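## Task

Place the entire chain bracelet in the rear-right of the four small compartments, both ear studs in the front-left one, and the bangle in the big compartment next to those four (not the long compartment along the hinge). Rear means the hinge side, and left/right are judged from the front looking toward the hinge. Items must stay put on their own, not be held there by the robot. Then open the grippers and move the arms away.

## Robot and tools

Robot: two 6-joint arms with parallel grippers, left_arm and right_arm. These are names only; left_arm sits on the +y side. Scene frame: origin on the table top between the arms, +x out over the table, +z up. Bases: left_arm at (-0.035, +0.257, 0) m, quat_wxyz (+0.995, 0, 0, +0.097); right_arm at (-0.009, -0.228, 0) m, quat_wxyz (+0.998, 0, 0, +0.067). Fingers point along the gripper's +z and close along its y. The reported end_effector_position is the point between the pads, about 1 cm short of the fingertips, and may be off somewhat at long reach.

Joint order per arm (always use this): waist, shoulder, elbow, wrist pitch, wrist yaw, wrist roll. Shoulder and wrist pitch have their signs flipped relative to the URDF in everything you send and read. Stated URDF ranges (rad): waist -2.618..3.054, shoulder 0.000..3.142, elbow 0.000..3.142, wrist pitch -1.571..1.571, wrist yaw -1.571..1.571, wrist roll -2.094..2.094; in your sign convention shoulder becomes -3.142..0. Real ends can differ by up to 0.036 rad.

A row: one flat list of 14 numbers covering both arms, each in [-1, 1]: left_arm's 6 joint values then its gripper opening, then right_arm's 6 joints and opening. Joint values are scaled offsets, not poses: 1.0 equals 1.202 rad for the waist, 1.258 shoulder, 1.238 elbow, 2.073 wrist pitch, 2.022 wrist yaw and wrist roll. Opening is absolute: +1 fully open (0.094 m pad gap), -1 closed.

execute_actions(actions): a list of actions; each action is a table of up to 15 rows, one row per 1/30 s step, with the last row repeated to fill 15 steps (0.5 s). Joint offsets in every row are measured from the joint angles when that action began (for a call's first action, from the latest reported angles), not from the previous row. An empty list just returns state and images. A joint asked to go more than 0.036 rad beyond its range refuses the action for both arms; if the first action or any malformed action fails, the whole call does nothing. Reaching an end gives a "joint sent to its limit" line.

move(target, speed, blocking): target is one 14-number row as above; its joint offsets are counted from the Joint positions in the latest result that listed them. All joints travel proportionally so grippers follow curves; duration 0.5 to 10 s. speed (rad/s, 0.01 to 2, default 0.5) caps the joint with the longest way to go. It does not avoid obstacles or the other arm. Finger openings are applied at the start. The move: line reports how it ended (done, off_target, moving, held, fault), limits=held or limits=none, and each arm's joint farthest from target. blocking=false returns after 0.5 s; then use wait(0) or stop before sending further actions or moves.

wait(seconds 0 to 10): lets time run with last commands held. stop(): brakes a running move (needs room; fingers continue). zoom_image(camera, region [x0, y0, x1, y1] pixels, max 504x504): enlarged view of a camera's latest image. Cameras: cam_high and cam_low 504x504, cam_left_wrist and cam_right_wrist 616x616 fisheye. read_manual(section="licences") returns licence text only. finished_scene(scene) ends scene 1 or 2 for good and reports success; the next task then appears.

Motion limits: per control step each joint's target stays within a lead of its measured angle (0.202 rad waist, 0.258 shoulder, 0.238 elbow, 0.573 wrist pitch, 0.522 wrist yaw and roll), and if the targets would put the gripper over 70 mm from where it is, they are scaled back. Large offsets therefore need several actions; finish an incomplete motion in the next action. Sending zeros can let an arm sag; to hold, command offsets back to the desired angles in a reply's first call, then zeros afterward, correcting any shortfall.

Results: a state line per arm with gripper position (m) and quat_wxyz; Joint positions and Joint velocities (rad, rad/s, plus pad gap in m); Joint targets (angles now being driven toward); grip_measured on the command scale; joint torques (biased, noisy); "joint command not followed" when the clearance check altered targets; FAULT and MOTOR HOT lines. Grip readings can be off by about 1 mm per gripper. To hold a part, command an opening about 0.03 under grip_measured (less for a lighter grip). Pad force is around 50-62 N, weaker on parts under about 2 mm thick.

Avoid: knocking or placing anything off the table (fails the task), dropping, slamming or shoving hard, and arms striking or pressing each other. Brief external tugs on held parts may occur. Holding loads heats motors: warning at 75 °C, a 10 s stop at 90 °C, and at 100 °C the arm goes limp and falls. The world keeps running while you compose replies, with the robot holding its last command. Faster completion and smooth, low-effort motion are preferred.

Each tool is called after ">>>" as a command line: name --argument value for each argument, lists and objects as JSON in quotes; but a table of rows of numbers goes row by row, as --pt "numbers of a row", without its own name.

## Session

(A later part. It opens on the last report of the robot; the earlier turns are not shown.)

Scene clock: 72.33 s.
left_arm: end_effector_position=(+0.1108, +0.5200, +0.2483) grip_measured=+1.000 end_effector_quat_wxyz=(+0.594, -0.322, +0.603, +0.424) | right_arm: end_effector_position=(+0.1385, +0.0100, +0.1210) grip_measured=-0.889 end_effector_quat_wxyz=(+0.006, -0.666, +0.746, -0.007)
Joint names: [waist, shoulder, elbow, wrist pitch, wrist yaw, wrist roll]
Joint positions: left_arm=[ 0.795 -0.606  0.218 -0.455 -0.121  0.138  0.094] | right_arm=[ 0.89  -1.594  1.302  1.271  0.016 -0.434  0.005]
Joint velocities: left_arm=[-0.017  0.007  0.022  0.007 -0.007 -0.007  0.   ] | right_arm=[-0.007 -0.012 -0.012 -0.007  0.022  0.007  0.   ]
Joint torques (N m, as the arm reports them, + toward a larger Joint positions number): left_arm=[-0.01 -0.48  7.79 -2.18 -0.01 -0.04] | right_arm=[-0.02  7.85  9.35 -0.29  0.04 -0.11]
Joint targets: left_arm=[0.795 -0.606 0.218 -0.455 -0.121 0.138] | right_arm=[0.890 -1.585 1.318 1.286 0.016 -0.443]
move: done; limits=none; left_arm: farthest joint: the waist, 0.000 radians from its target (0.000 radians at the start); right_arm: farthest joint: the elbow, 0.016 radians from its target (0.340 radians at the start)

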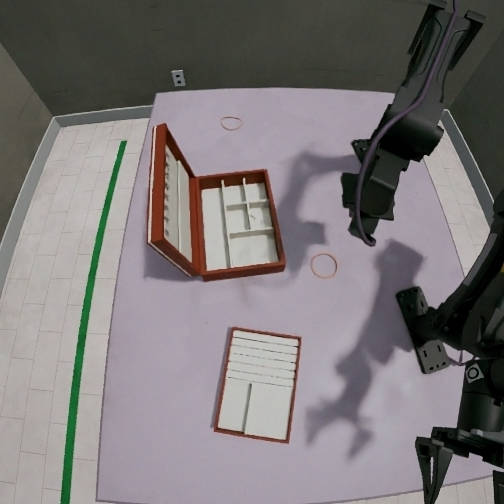

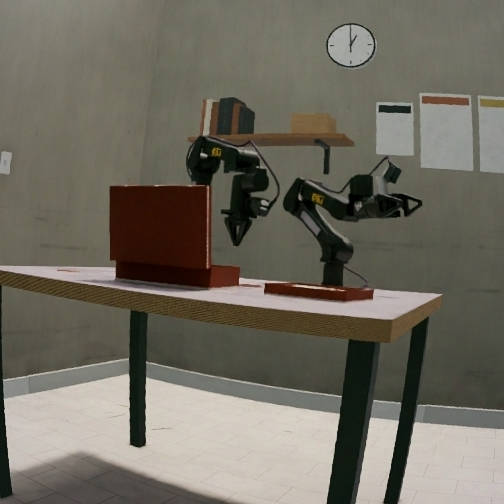

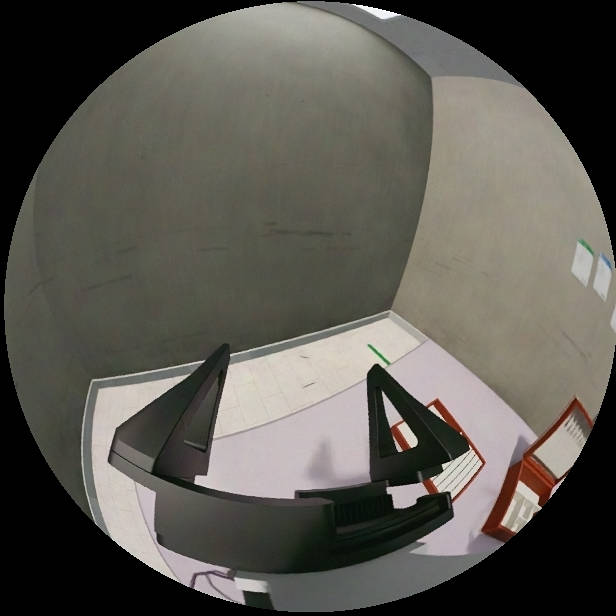

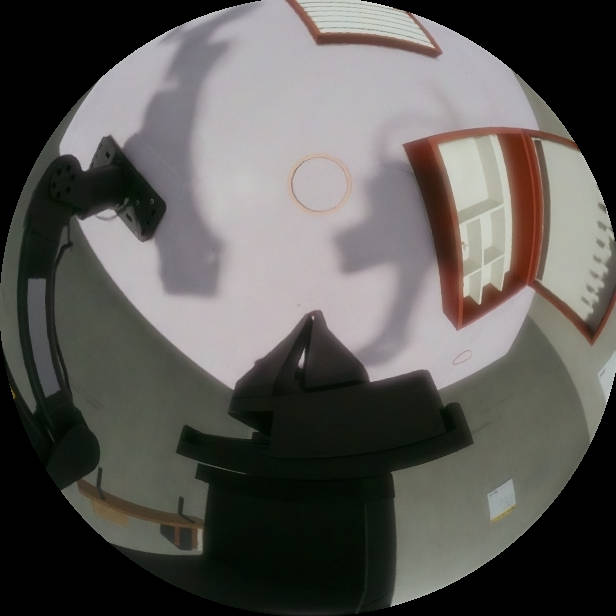

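>>> move --target '[0,0,0,0,0,0,1,-0.447,-0.235,0.235,-0.074,0,-0.275,-0.905]' --speed 0.6

>>> move --target '[0,0,0,0,0,0,1,0,-0.06,-0.165,-0.131,0,0,-0.905]' --speed 0.25

Scene clock: 77.03 s.
left_arm: end_effector_position=(+0.1108, +0.5200, +0.2483) grip_measured=+1.000 end_effector_quat_wxyz=(+0.594, -0.322, +0.603, +0.424) | right_arm: end_effector_position=(+0.3328, -0.0512, +0.1065) grip_measured=-0.898 end_effector_quat_wxyz=(+0.062, -0.666, +0.743, -0.025)
Joint names: [waist, shoulder, elbow, wrist pitch, wrist yaw, wrist roll]
Joint positions: left_arm=[ 0.795 -0.606  0.218 -0.455 -0.121  0.138  0.094] | right_arm=[ 0.35  -1.879  1.57   1.128  0.018 -0.98   0.005]
Joint velocities: left_arm=[ 0.007  0.017  0.002 -0.007  0.007 -0.022  0.   ] | right_arm=[-0.012 -0.002 -0.017  0.095 -0.037  0.022  0.001]
Joint torques (N m, as the arm reports them, + toward a larger Joint positions number): left_arm=[ 0.01 -0.44  7.88 -2.18  0.   -0.02] | right_arm=[ 0.25  9.15 10.27 -0.91  0.   -0.12]
Joint targets: left_arm=[0.795 -0.606 0.218 -0.455 -0.121 0.138] | right_arm=[0.353 -1.889 1.593 1.117 0.016 -0.990]
move: off_target (right_arm); limits=none; left_arm: farthest joint: the waist, 0.000 radians from its target (0.000 radians at the start); right_arm: farthest joint: the elbow, 0.023 radians from its target (0.291 radians at the start)

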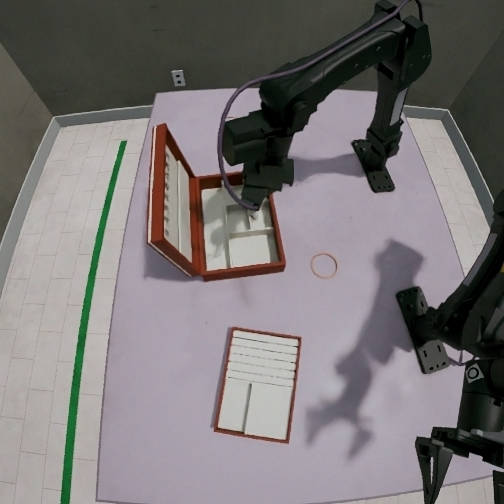

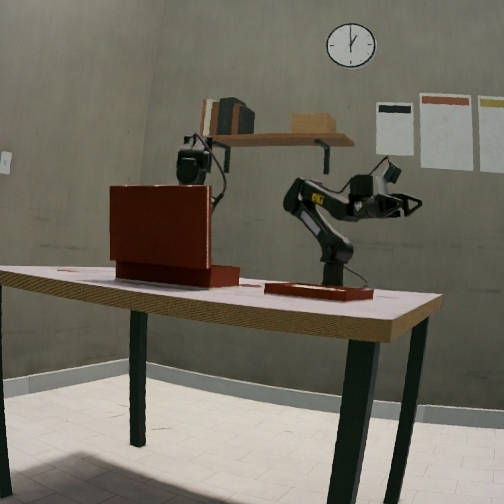

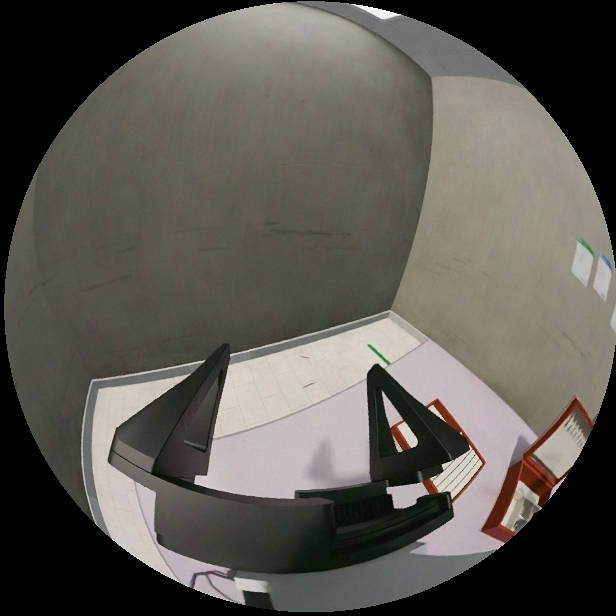

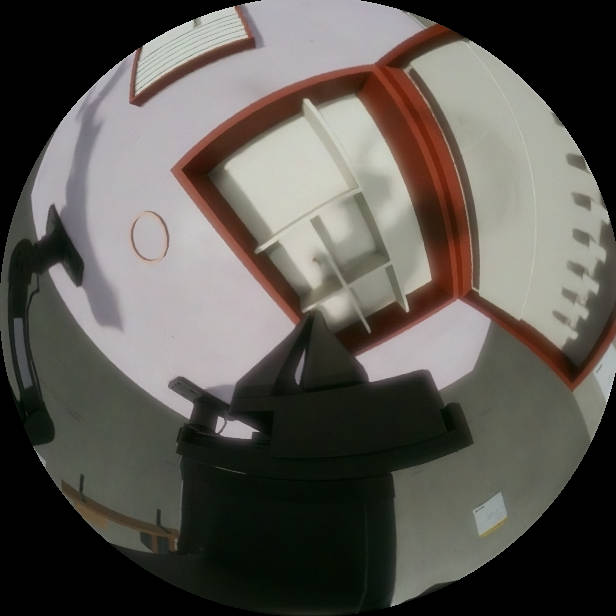

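Scene clock: 78.80 s.
left_arm: end_effector_position=(+0.1108, +0.5200, +0.2483) grip_measured=+1.000 end_effector_quat_wxyz=(+0.594, -0.322, +0.603, +0.424) | right_arm: end_effector_position=(+0.3371, -0.0490, +0.0378) grip_measured=-0.898 end_effector_quat_wxyz=(+0.065, -0.666, +0.743, -0.026)
Joint names: [waist, shoulder, elbow, wrist pitch, wrist yaw, wrist roll]
Joint positions: left_arm=[ 0.795 -0.606  0.218 -0.455 -0.121  0.138  0.094] | right_arm=[ 0.35  -1.944  1.379  0.868  0.018 -0.98   0.005]
Joint velocities: left_arm=[ 0.002  0.007 -0.002 -0.051 -0.066  0.037  0.   ] | right_arm=[-0.012  0.017 -0.002  0.095 -0.037 -0.007 -0.   ]
Joint torques (N m, as the arm reports them, + toward a larger Joint positions number): left_arm=[ 0.03 -0.43  7.8  -2.2   0.   -0.03] | right_arm=[ 0.02  9.45  6.51 -0.87  0.04 -0.03]
Joint targets: left_arm=[0.795 -0.606 0.218 -0.455 -0.121 0.138] | right_arm=[0.350 -1.955 1.365 0.857 0.018 -0.980]
move: done; limits=none; left_arm: farthest joint: the waist, 0.000 radians from its target (0.000 radians at the start); right_arm: farthest joint: the elbow, 0.013 radians from its target (0.204 radians at the start)

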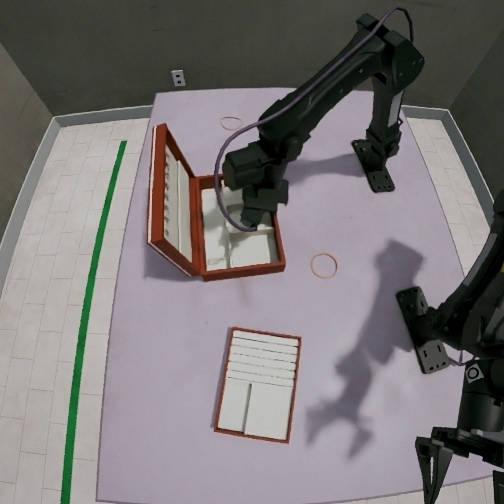

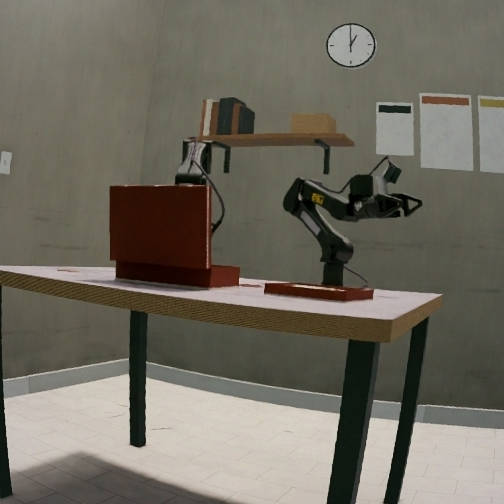

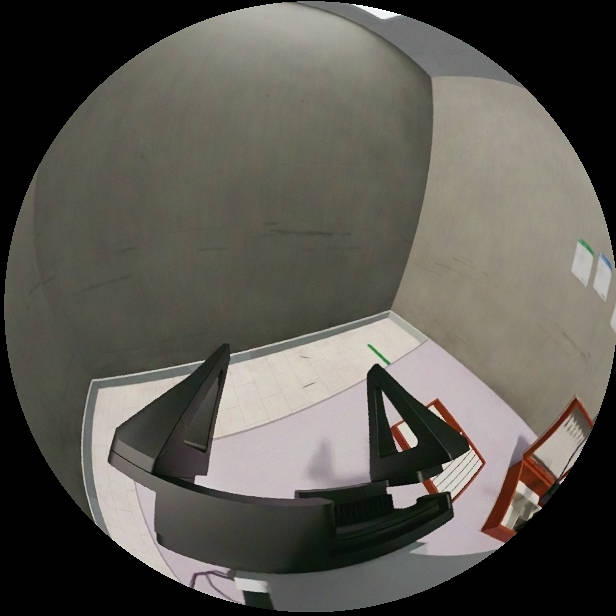

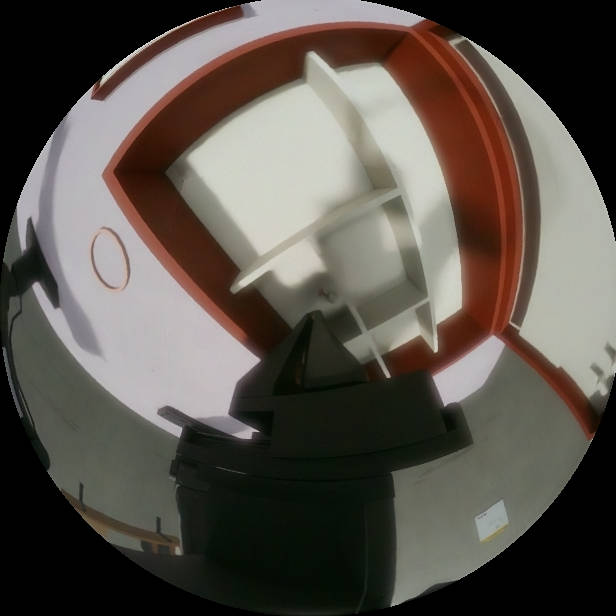

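>>> move --target '[0,0,0,0,0,0,1,0,0,0,0,0,0,-0.76]'

>>> move --target '[0,0,0,0,0,0,1,0,0.07,0.2,0.14,0,0,-0.76]'

>>> zoom_image --camera "cam_right_wrist" --region '[220,180,420,340]'

Scene clock: 81.63 s.
left_arm: end_effector_position=(+0.1108, +0.5200, +0.2483) grip_measured=+1.000 end_effector_quat_wxyz=(+0.594, -0.322, +0.603, +0.424) | right_arm: end_effector_position=(+0.3372, -0.0489, +0.0379) grip_measured=-0.763 end_effector_quat_wxyz=(+0.065, -0.666, +0.743, -0.026)
Joint names: [waist, shoulder, elbow, wrist pitch, wrist yaw, wrist roll]
Joint positions: left_arm=[ 0.795 -0.606  0.218 -0.455 -0.121  0.138  0.094] | right_arm=[ 0.35  -1.944  1.379  0.867  0.018 -0.98   0.011]
Joint velocities: left_arm=[-0.002 -0.012 -0.007  0.022 -0.007 -0.022  0.   ] | right_arm=[-0.002  0.007 -0.017  0.022  0.007 -0.051  0.   ]
Joint torques (N m, as the arm reports them, + toward a larger Joint positions number): left_arm=[-0.02 -0.44  7.8  -2.19 -0.01 -0.02] | right_arm=[ 0.09 10.37  7.81 -0.77  0.07 -0.01]
Joint targets: left_arm=[0.795 -0.606 0.218 -0.455 -0.121 0.138] | right_arm=[0.350 -1.944 1.379 0.868 0.018 -0.980]
move: done; limits=none; left_arm: farthest joint: the waist, 0.000 radians from its target (0.000 radians at the start); right_arm: farthest joint: the wrist pitch, 0.001 radians from its target (0.001 radians at the start)

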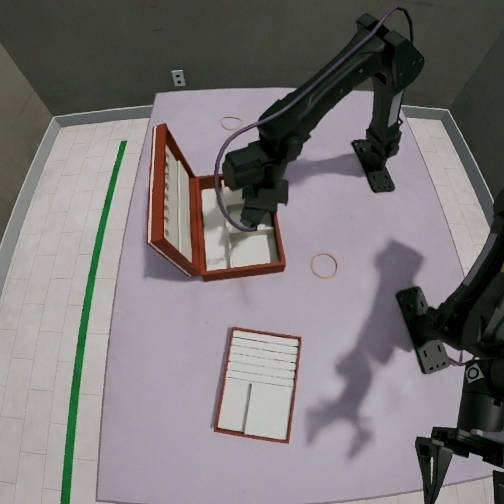

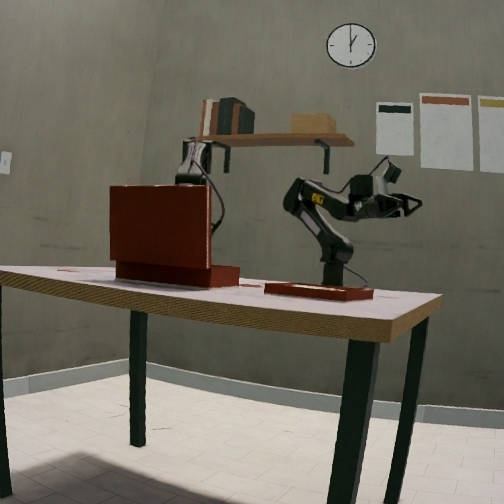

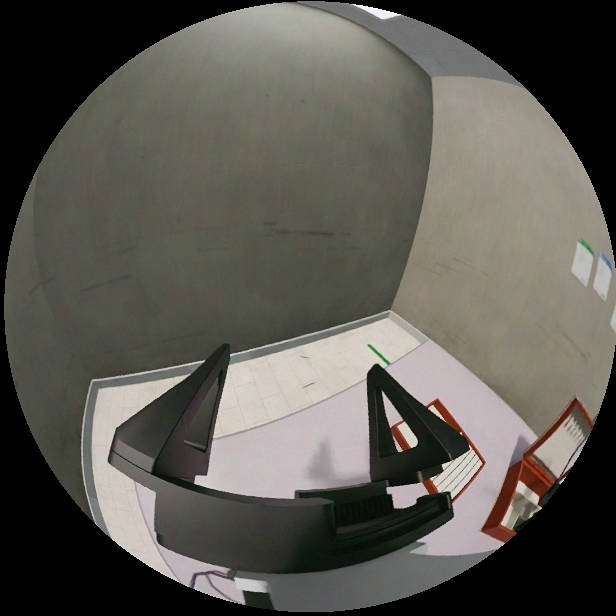

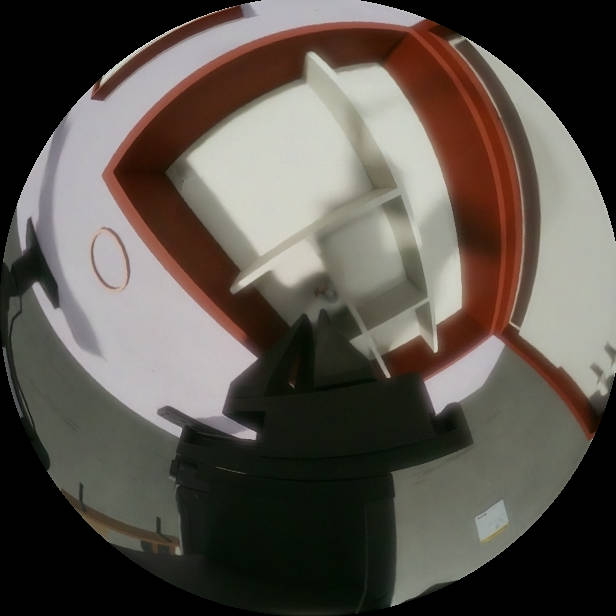

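Scene clock: 83.00 s.
left_arm: end_effector_position=(+0.1108, +0.5200, +0.2483) grip_measured=+1.000 end_effector_quat_wxyz=(+0.594, -0.322, +0.603, +0.424) | right_arm: end_effector_position=(+0.3402, -0.0474, +0.1245) grip_measured=-0.763 end_effector_quat_wxyz=(+0.086, -0.665, +0.742, -0.031)
Joint names: [waist, shoulder, elbow, wrist pitch, wrist yaw, wrist roll]
Joint positions: left_arm=[ 0.795 -0.606  0.218 -0.455 -0.121  0.138  0.094] | right_arm=[ 0.35  -1.862  1.612  1.138  0.018 -0.98   0.011]
Joint velocities: left_arm=[-0.012  0.007  0.002  0.051  0.022  0.007  0.   ] | right_arm=[-0.007 -0.002 -0.007 -0.066 -0.037 -0.051  0.001]
Joint torques (N m, as the arm reports them, + toward a larger Joint positions number): left_arm=[-0.02 -0.44  7.83 -2.19 -0.01 -0.02] | right_arm=[ 0.09 10.39  9.75 -0.62  0.04 -0.04]
Joint targets: left_arm=[0.795 -0.606 0.218 -0.455 -0.121 0.138] | right_arm=[0.350 -1.856 1.627 1.158 0.018 -0.980]
move: done; limits=none; left_arm: farthest joint: the waist, 0.000 radians from its target (0.000 radians at the start); right_arm: farthest joint: the wrist pitch, 0.019 radians from its target (0.290 radians at the start)

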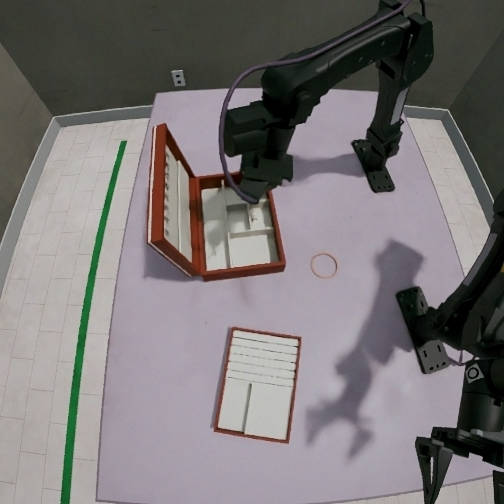

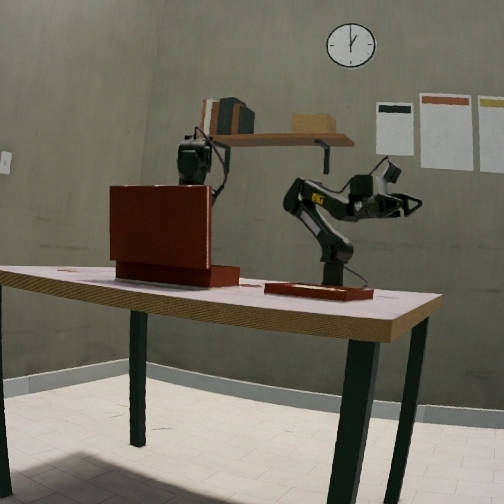

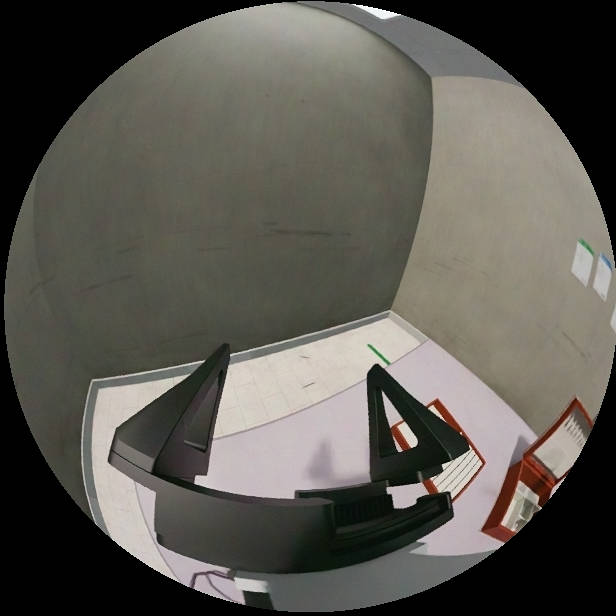

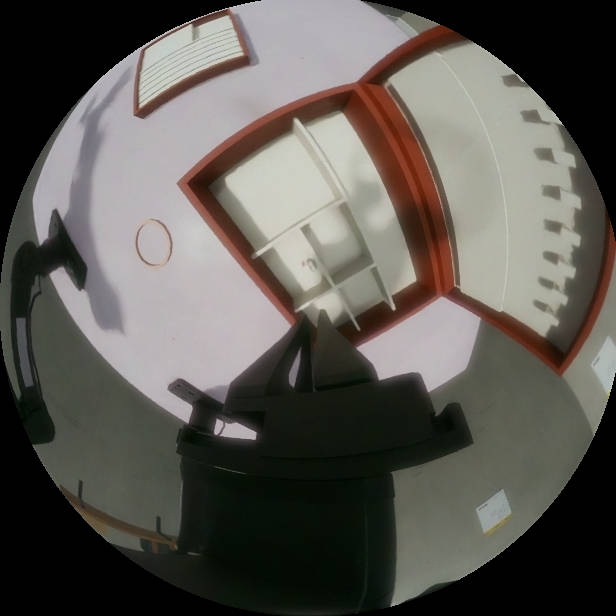

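Region (220, 180, 420, 340) of cam_right_wrist's 616x616 image, scaled by 2.520, with more detail than that image has; it fills the top 403 rows of this view, and the rest is white.

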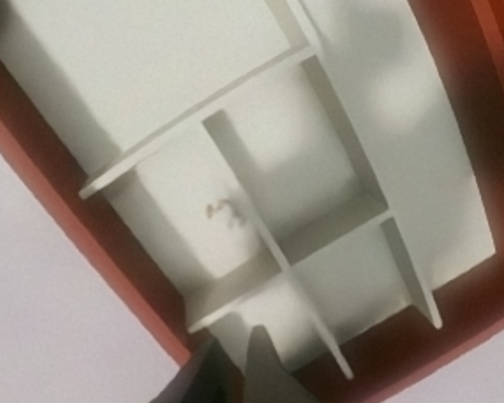

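>>> move --target '[0,0,0,0,0,0,1,0.458,-0.039,-0.219,-0.109,0,0.49,0.75]' --speed 0.7

Scene clock: 93.03 s.
left_arm: end_effector_position=(+0.1108, +0.5200, +0.2483) grip_measured=+1.000 end_effector_quat_wxyz=(+0.594, -0.322, +0.603, +0.424) | right_arm: end_effector_position=(+0.1834, +0.0892, +0.0455) grip_measured=+0.747 end_effector_quat_wxyz=(+0.048, -0.492, +0.869, +0.017)
Joint names: [waist, shoulder, elbow, wrist pitch, wrist yaw, wrist roll]
Joint positions: left_arm=[ 0.795 -0.606  0.218 -0.455 -0.121  0.138  0.094] | right_arm=[ 0.899 -1.9    1.355  0.925  0.019  0.     0.082]
Joint velocities: left_arm=[-0.012  0.007  0.027 -0.095  0.037 -0.022  0.   ] | right_arm=[ 0.007 -0.007 -0.007  0.037 -0.037 -0.066 -0.   ]
Joint torques (N m, as the arm reports them, + toward a larger Joint positions number): left_arm=[-0.01 -0.42  7.8  -2.17 -0.01 -0.01] | right_arm=[ 0.07  9.03  6.49 -0.83  0.02  0.05]
Joint targets: left_arm=[0.795 -0.606 0.218 -0.455 -0.121 0.138] | right_arm=[0.900 -1.911 1.340 0.912 0.018 0.011]
move: done; limits=none; left_arm: farthest joint: the waist, 0.000 radians from its target (0.000 radians at the start); right_arm: farthest joint: the elbow, 0.014 radians from its target (0.271 radians at the start)

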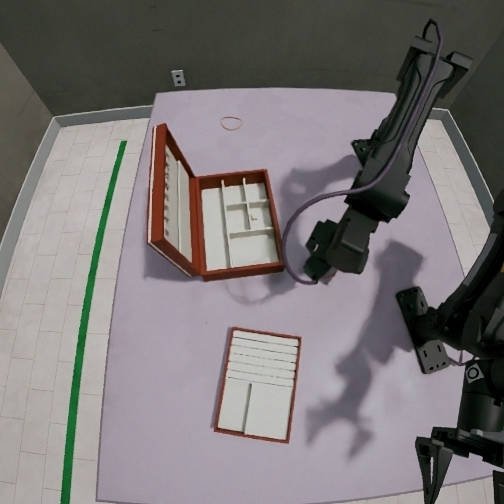

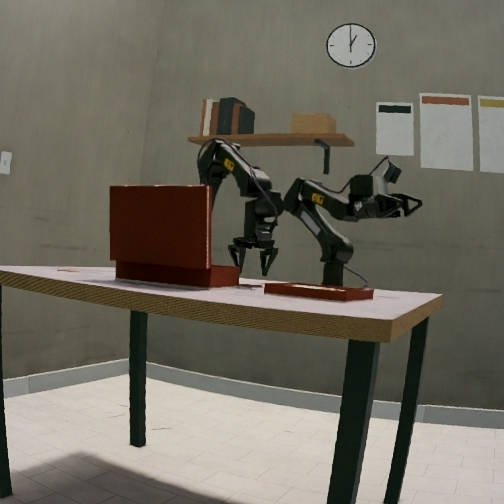

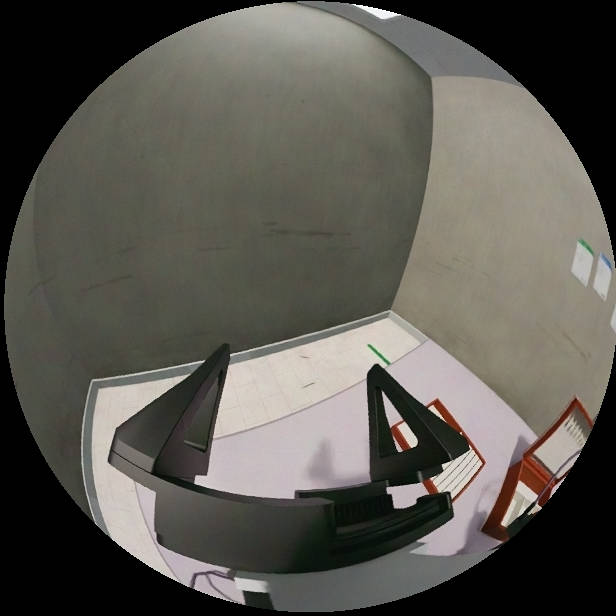

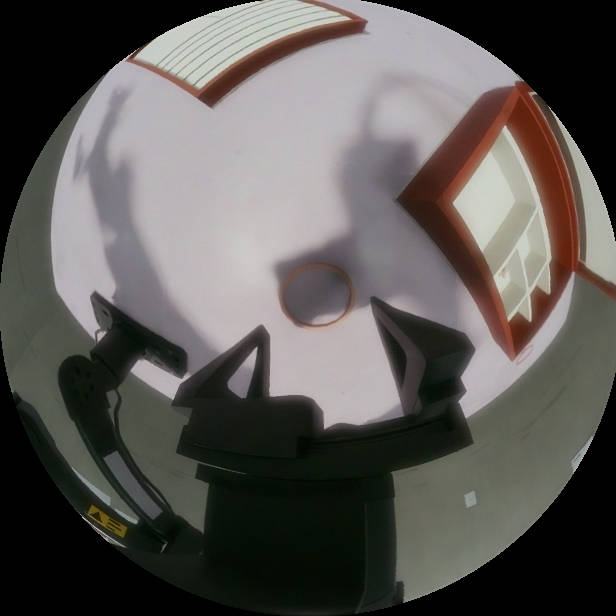

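>>> move --target '[0,0,0,0,0,0,1,0,-0.048,-0.056,-0.056,0,0,0.75]' --speed 0.15

>>> execute_actions --actions '[[[0,0,0,0,0,0,1,0,0,0,0,0,0,0.65],[0,0,0,0,0,0,1,0,0,0,0,0,0,0.6],[0,0,0,0,0,0,1,0,0,0,0,0,0,0.55],[0,0,0,0,0,0,1,0,0,0,0,0,0,0.5],[0,0,0,0,0,0,1,0,0,0,0,0,0,0.47],[0,0,0,0,0,0,1,0,0,0,0,0,0,0.44],[0,0,0,0,0,0,1,0,0,0,0,0,0,0.42],[0,0,0,0,0,0,1,0,0,0,0,0,0,0.4],[0,0,0,0,0,0,1,0,0,0,0,0,0,0.38],[0,0,0,0,0,0,1,0,0,0,0,0,0,0.36]]]'

Scene clock: 99.43 s.
left_arm: end_effector_position=(+0.1108, +0.5200, +0.2483) grip_measured=+1.000 end_effector_quat_wxyz=(+0.594, -0.322, +0.603, +0.424) | right_arm: end_effector_position=(+0.1850, +0.0919, +0.0171) grip_measured=+0.747 end_effector_quat_wxyz=(+0.049, -0.492, +0.869, +0.017)
Joint names: [waist, shoulder, elbow, wrist pitch, wrist yaw, wrist roll]
Joint positions: left_arm=[ 0.795 -0.606  0.218 -0.455 -0.121  0.138  0.094] | right_arm=[ 0.899 -1.948  1.301  0.822  0.019  0.001  0.082]
Joint velocities: left_arm=[-0.007 -0.002  0.002  0.007 -0.066 -0.051  0.   ] | right_arm=[-0.017  0.007 -0.007  0.007  0.022 -0.051 -0.   ]
Joint torques (N m, as the arm reports them, + toward a larger Joint positions number): left_arm=[-0.04 -0.41  7.83 -2.19 -0.01 -0.03] | right_arm=[-0.07  9.21  6.11 -0.83  0.04  0.  ]
Joint targets: left_arm=[0.795 -0.606 0.218 -0.455 -0.121 0.138] | right_arm=[0.899 -1.960 1.285 0.809 0.019 0.000]
move: done; limits=none; left_arm: farthest joint: the waist, 0.000 radians from its target (0.000 radians at the start); right_arm: farthest joint: the elbow, 0.015 radians from its target (0.069 radians at the start)

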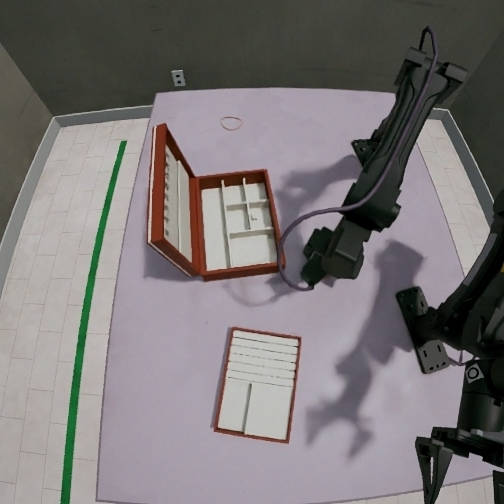

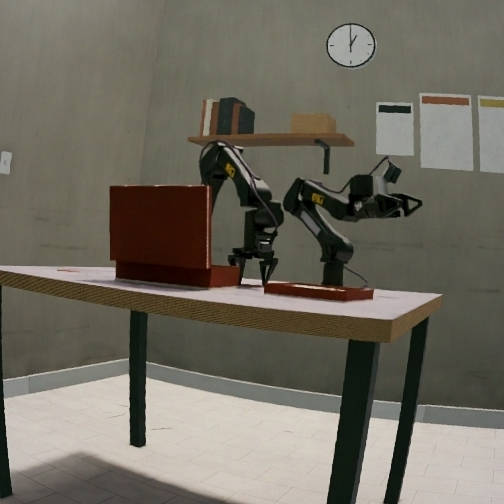

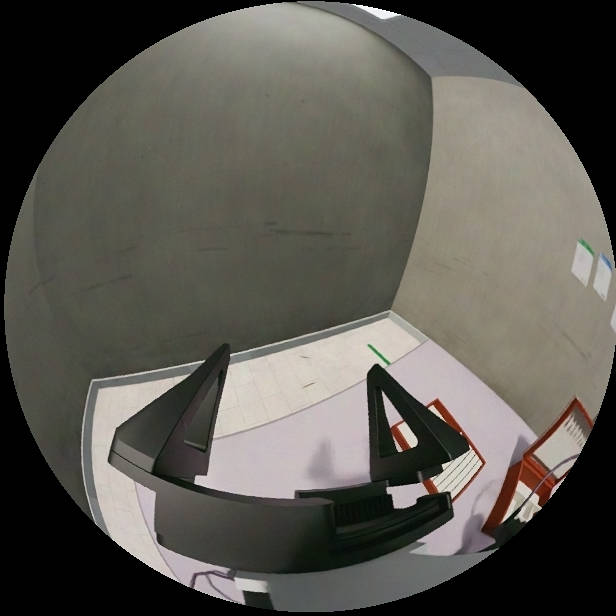

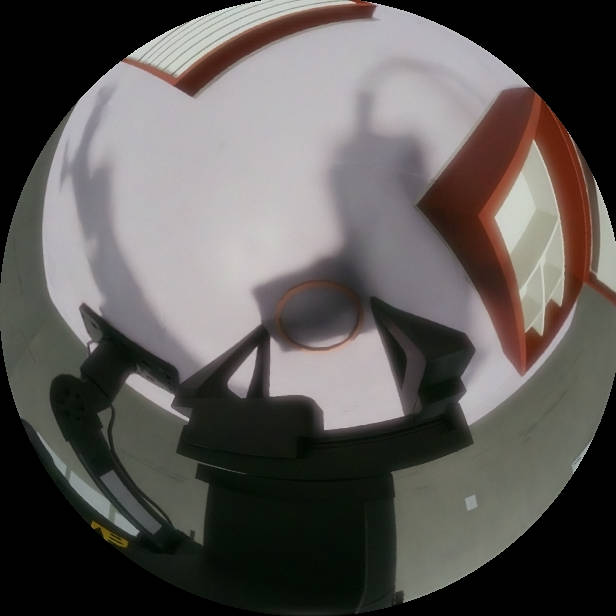

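Scene clock: 99.93 s.
left_arm: end_effector_position=(+0.1108, +0.5200, +0.2483) grip_measured=+1.000 end_effector_quat_wxyz=(+0.594, -0.322, +0.603, +0.424) | right_arm: end_effector_position=(+0.1850, +0.0919, +0.0171) grip_measured=+0.363 end_effector_quat_wxyz=(+0.049, -0.492, +0.869, +0.017)
Joint names: [waist, shoulder, elbow, wrist pitch, wrist yaw, wrist roll]
Joint positions: left_arm=[ 0.795 -0.606  0.218 -0.455 -0.121  0.138  0.094] | right_arm=[ 0.899 -1.948  1.301  0.822  0.019  0.001  0.064]
Joint velocities: left_arm=[-0.002  0.012  0.002  0.022 -0.007  0.007  0.   ] | right_arm=[-0.002 -0.002  0.002  0.022  0.007 -0.051  0.   ]
Joint torques (N m, as the arm reports them, + toward a larger Joint positions number): left_arm=[-0.02 -0.45  7.81 -2.2   0.   -0.02] | right_arm=[-0.03 10.19  7.54 -0.69  0.03 -0.02]
Joint targets: left_arm=[0.795 -0.606 0.218 -0.455 -0.121 0.138] | right_arm=[0.899 -1.948 1.301 0.822 0.019 0.001]

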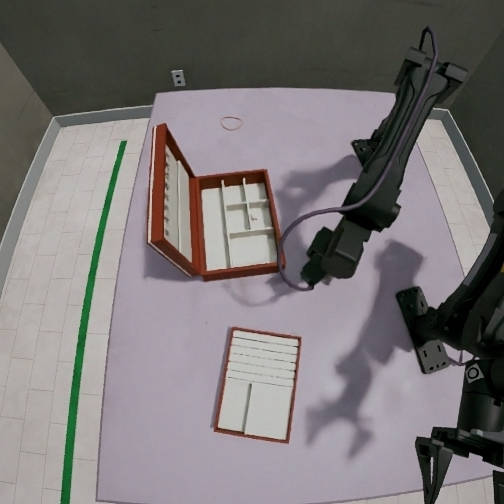

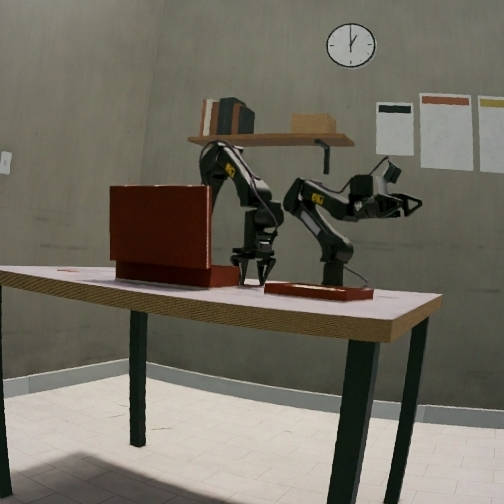

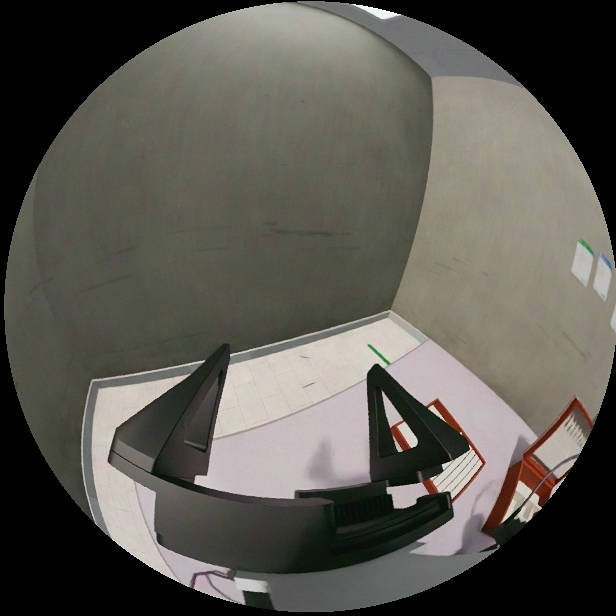

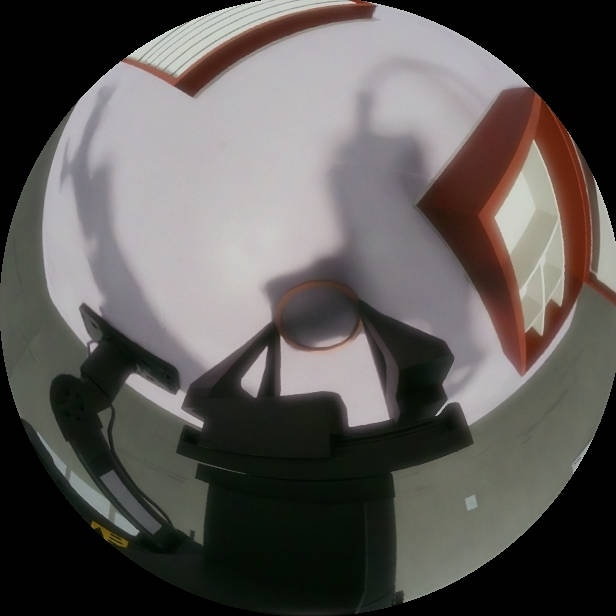

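>>> move --target '[0,0,0,0,0,0,1,0,-0.017,0,0,0,0,0.36]' --speed 0.05

>>> execute_actions --actions '[[[0,0,0,0,0,0,1,0,0,0,0,0,0,0.34],[0,0,0,0,0,0,1,0,0,0,0,0,0,0.33],[0,0,0,0,0,0,1,0,0,0,0,0,0,0.32],[0,0,0,0,0,0,1,0,0,0,0,0,0,0.31],[0,0,0,0,0,0,1,0,0,0,0,0,0,0.30],[0,0,0,0,0,0,1,0,0,0,0,0,0,0.29],[0,0,0,0,0,0,1,0,0,0,0,0,0,0.28]]]'

>>> zoom_image --camera "cam_right_wrist" --region '[240,250,400,380]'

Scene clock: 104.23 s.
left_arm: end_effector_position=(+0.1108, +0.5200, +0.2483) grip_measured=+1.000 end_effector_quat_wxyz=(+0.594, -0.322, +0.603, +0.424) | right_arm: end_effector_position=(+0.1850, +0.0919, +0.0171) grip_measured=+0.363 end_effector_quat_wxyz=(+0.049, -0.492, +0.869, +0.017)
Joint names: [waist, shoulder, elbow, wrist pitch, wrist yaw, wrist roll]
Joint positions: left_arm=[ 0.795 -0.606  0.218 -0.455 -0.121  0.138  0.094] | right_arm=[ 0.899 -1.948  1.301  0.822  0.019  0.001  0.064]
Joint velocities: left_arm=[-0.002 -0.002  0.022  0.037 -0.007 -0.022  0.   ] | right_arm=[-0.002 -0.007  0.007 -0.022 -0.066 -0.11   0.   ]
Joint torques (N m, as the arm reports them, + toward a larger Joint positions number): left_arm=[ 0.05 -0.43  7.88 -2.17  0.   -0.01] | right_arm=[-0.01  8.43  7.53 -0.69  0.04 -0.01]
Joint targets: left_arm=[0.795 -0.606 0.218 -0.455 -0.121 0.138] | right_arm=[0.899 -1.969 1.301 0.822 0.019 0.001]
move: off_target (right_arm); limits=none; left_arm: farthest joint: the waist, 0.000 radians from its target (0.000 radians at the start); right_arm: farthest joint: the shoulder, 0.022 radians from its target (0.022 radians at the start)

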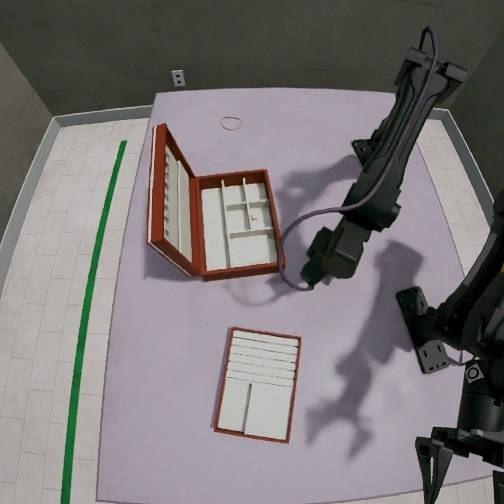

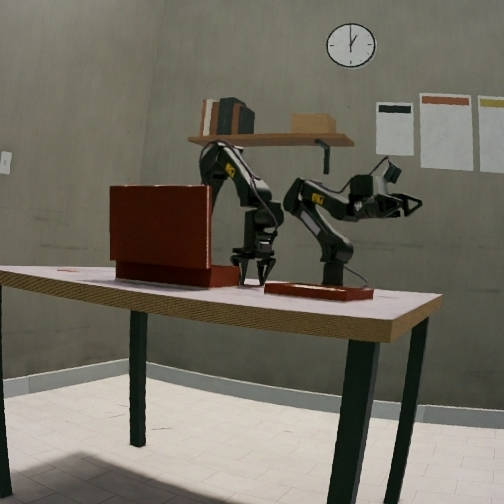

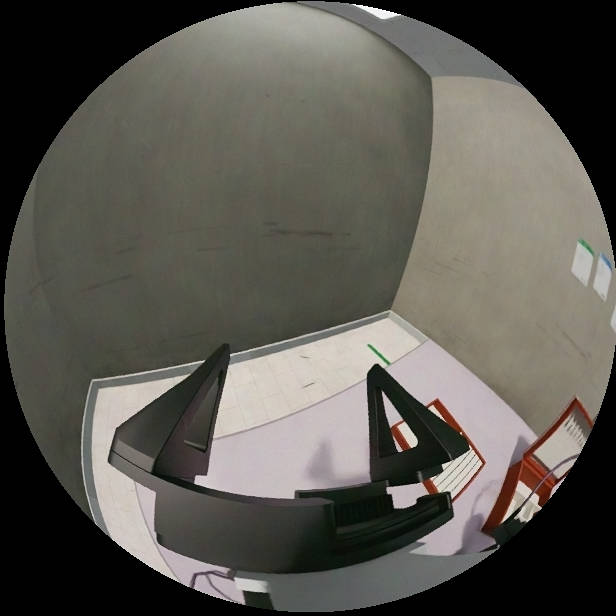

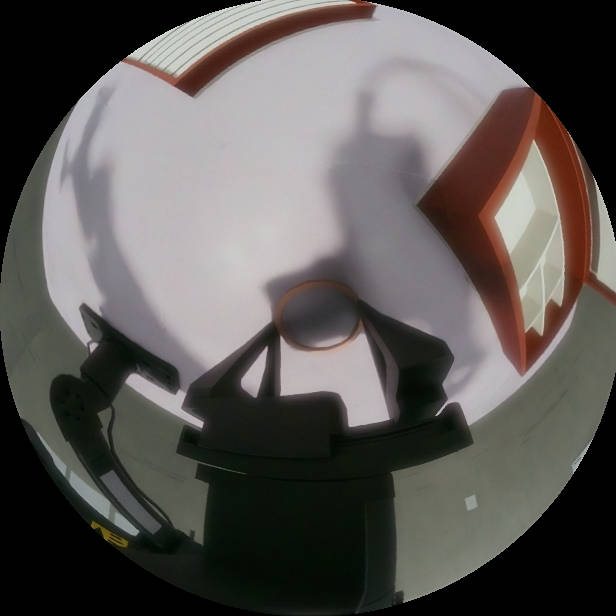

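Scene clock: 104.73 s.
left_arm: end_effector_position=(+0.1108, +0.5200, +0.2483) grip_measured=+1.000 end_effector_quat_wxyz=(+0.594, -0.322, +0.603, +0.424) | right_arm: end_effector_position=(+0.1850, +0.0919, +0.0171) grip_measured=+0.283 end_effector_quat_wxyz=(+0.049, -0.492, +0.869, +0.017)
Joint names: [waist, shoulder, elbow, wrist pitch, wrist yaw, wrist roll]
Joint positions: left_arm=[ 0.795 -0.606  0.218 -0.455 -0.121  0.138  0.094] | right_arm=[ 0.899 -1.948  1.301  0.822  0.019  0.001  0.06 ]
Joint velocities: left_arm=[-0.002 -0.017 -0.007 -0.066 -0.022 -0.022  0.   ] | right_arm=[ 0.002  0.007  0.007  0.037 -0.022  0.007 -0.001]
Joint torques (N m, as the arm reports them, + toward a larger Joint positions number): left_arm=[-0.01 -0.42  7.84 -2.19  0.   -0.02] | right_arm=[ 0.   10.22  7.59 -0.69  0.05 -0.01]
Joint targets: left_arm=[0.795 -0.606 0.218 -0.455 -0.121 0.138] | right_arm=[0.899 -1.948 1.301 0.822 0.019 0.001]

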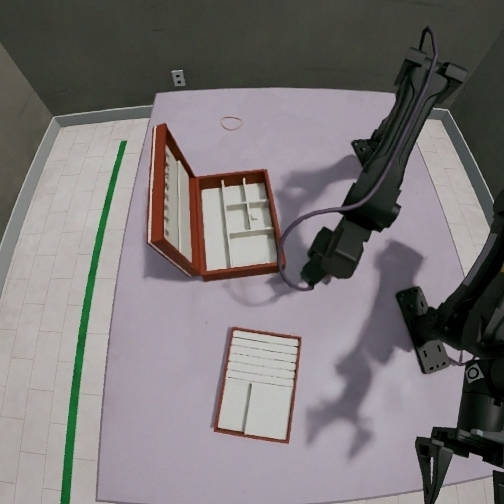

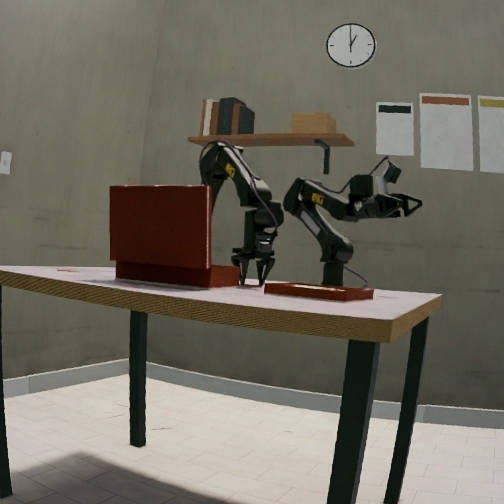

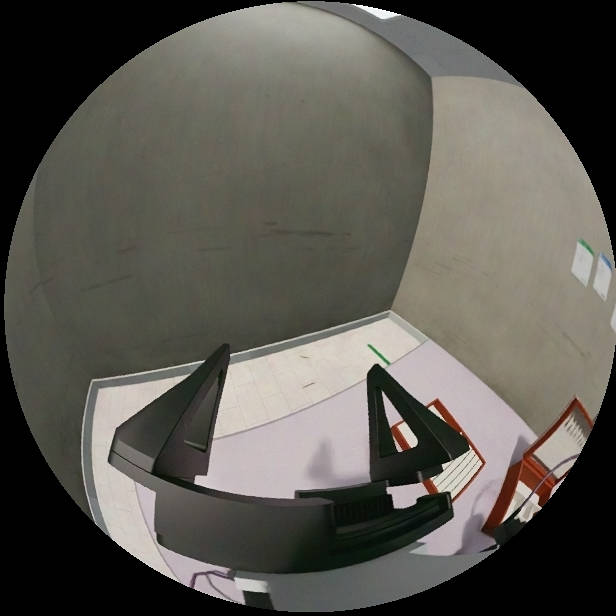

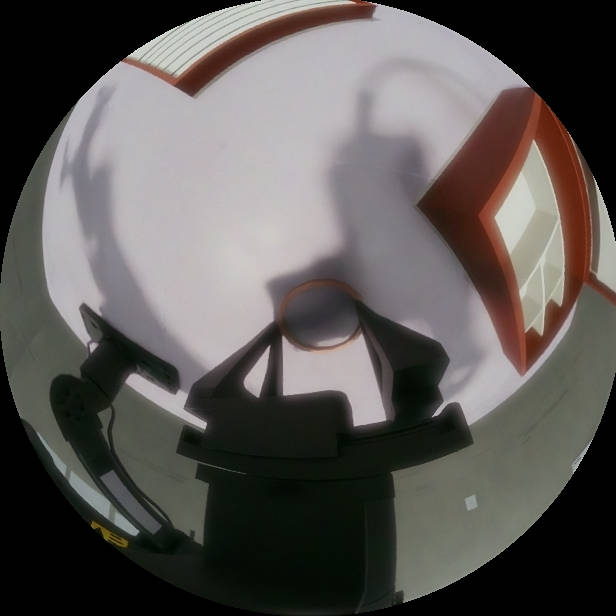

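Region (240, 250, 400, 380) of cam_right_wrist's 616x616 image, scaled by 3.150, with more detail than that image has; it fills the top 410 rows of this view, and the rest is white.

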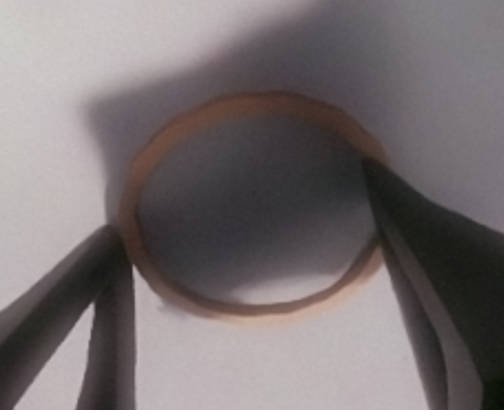

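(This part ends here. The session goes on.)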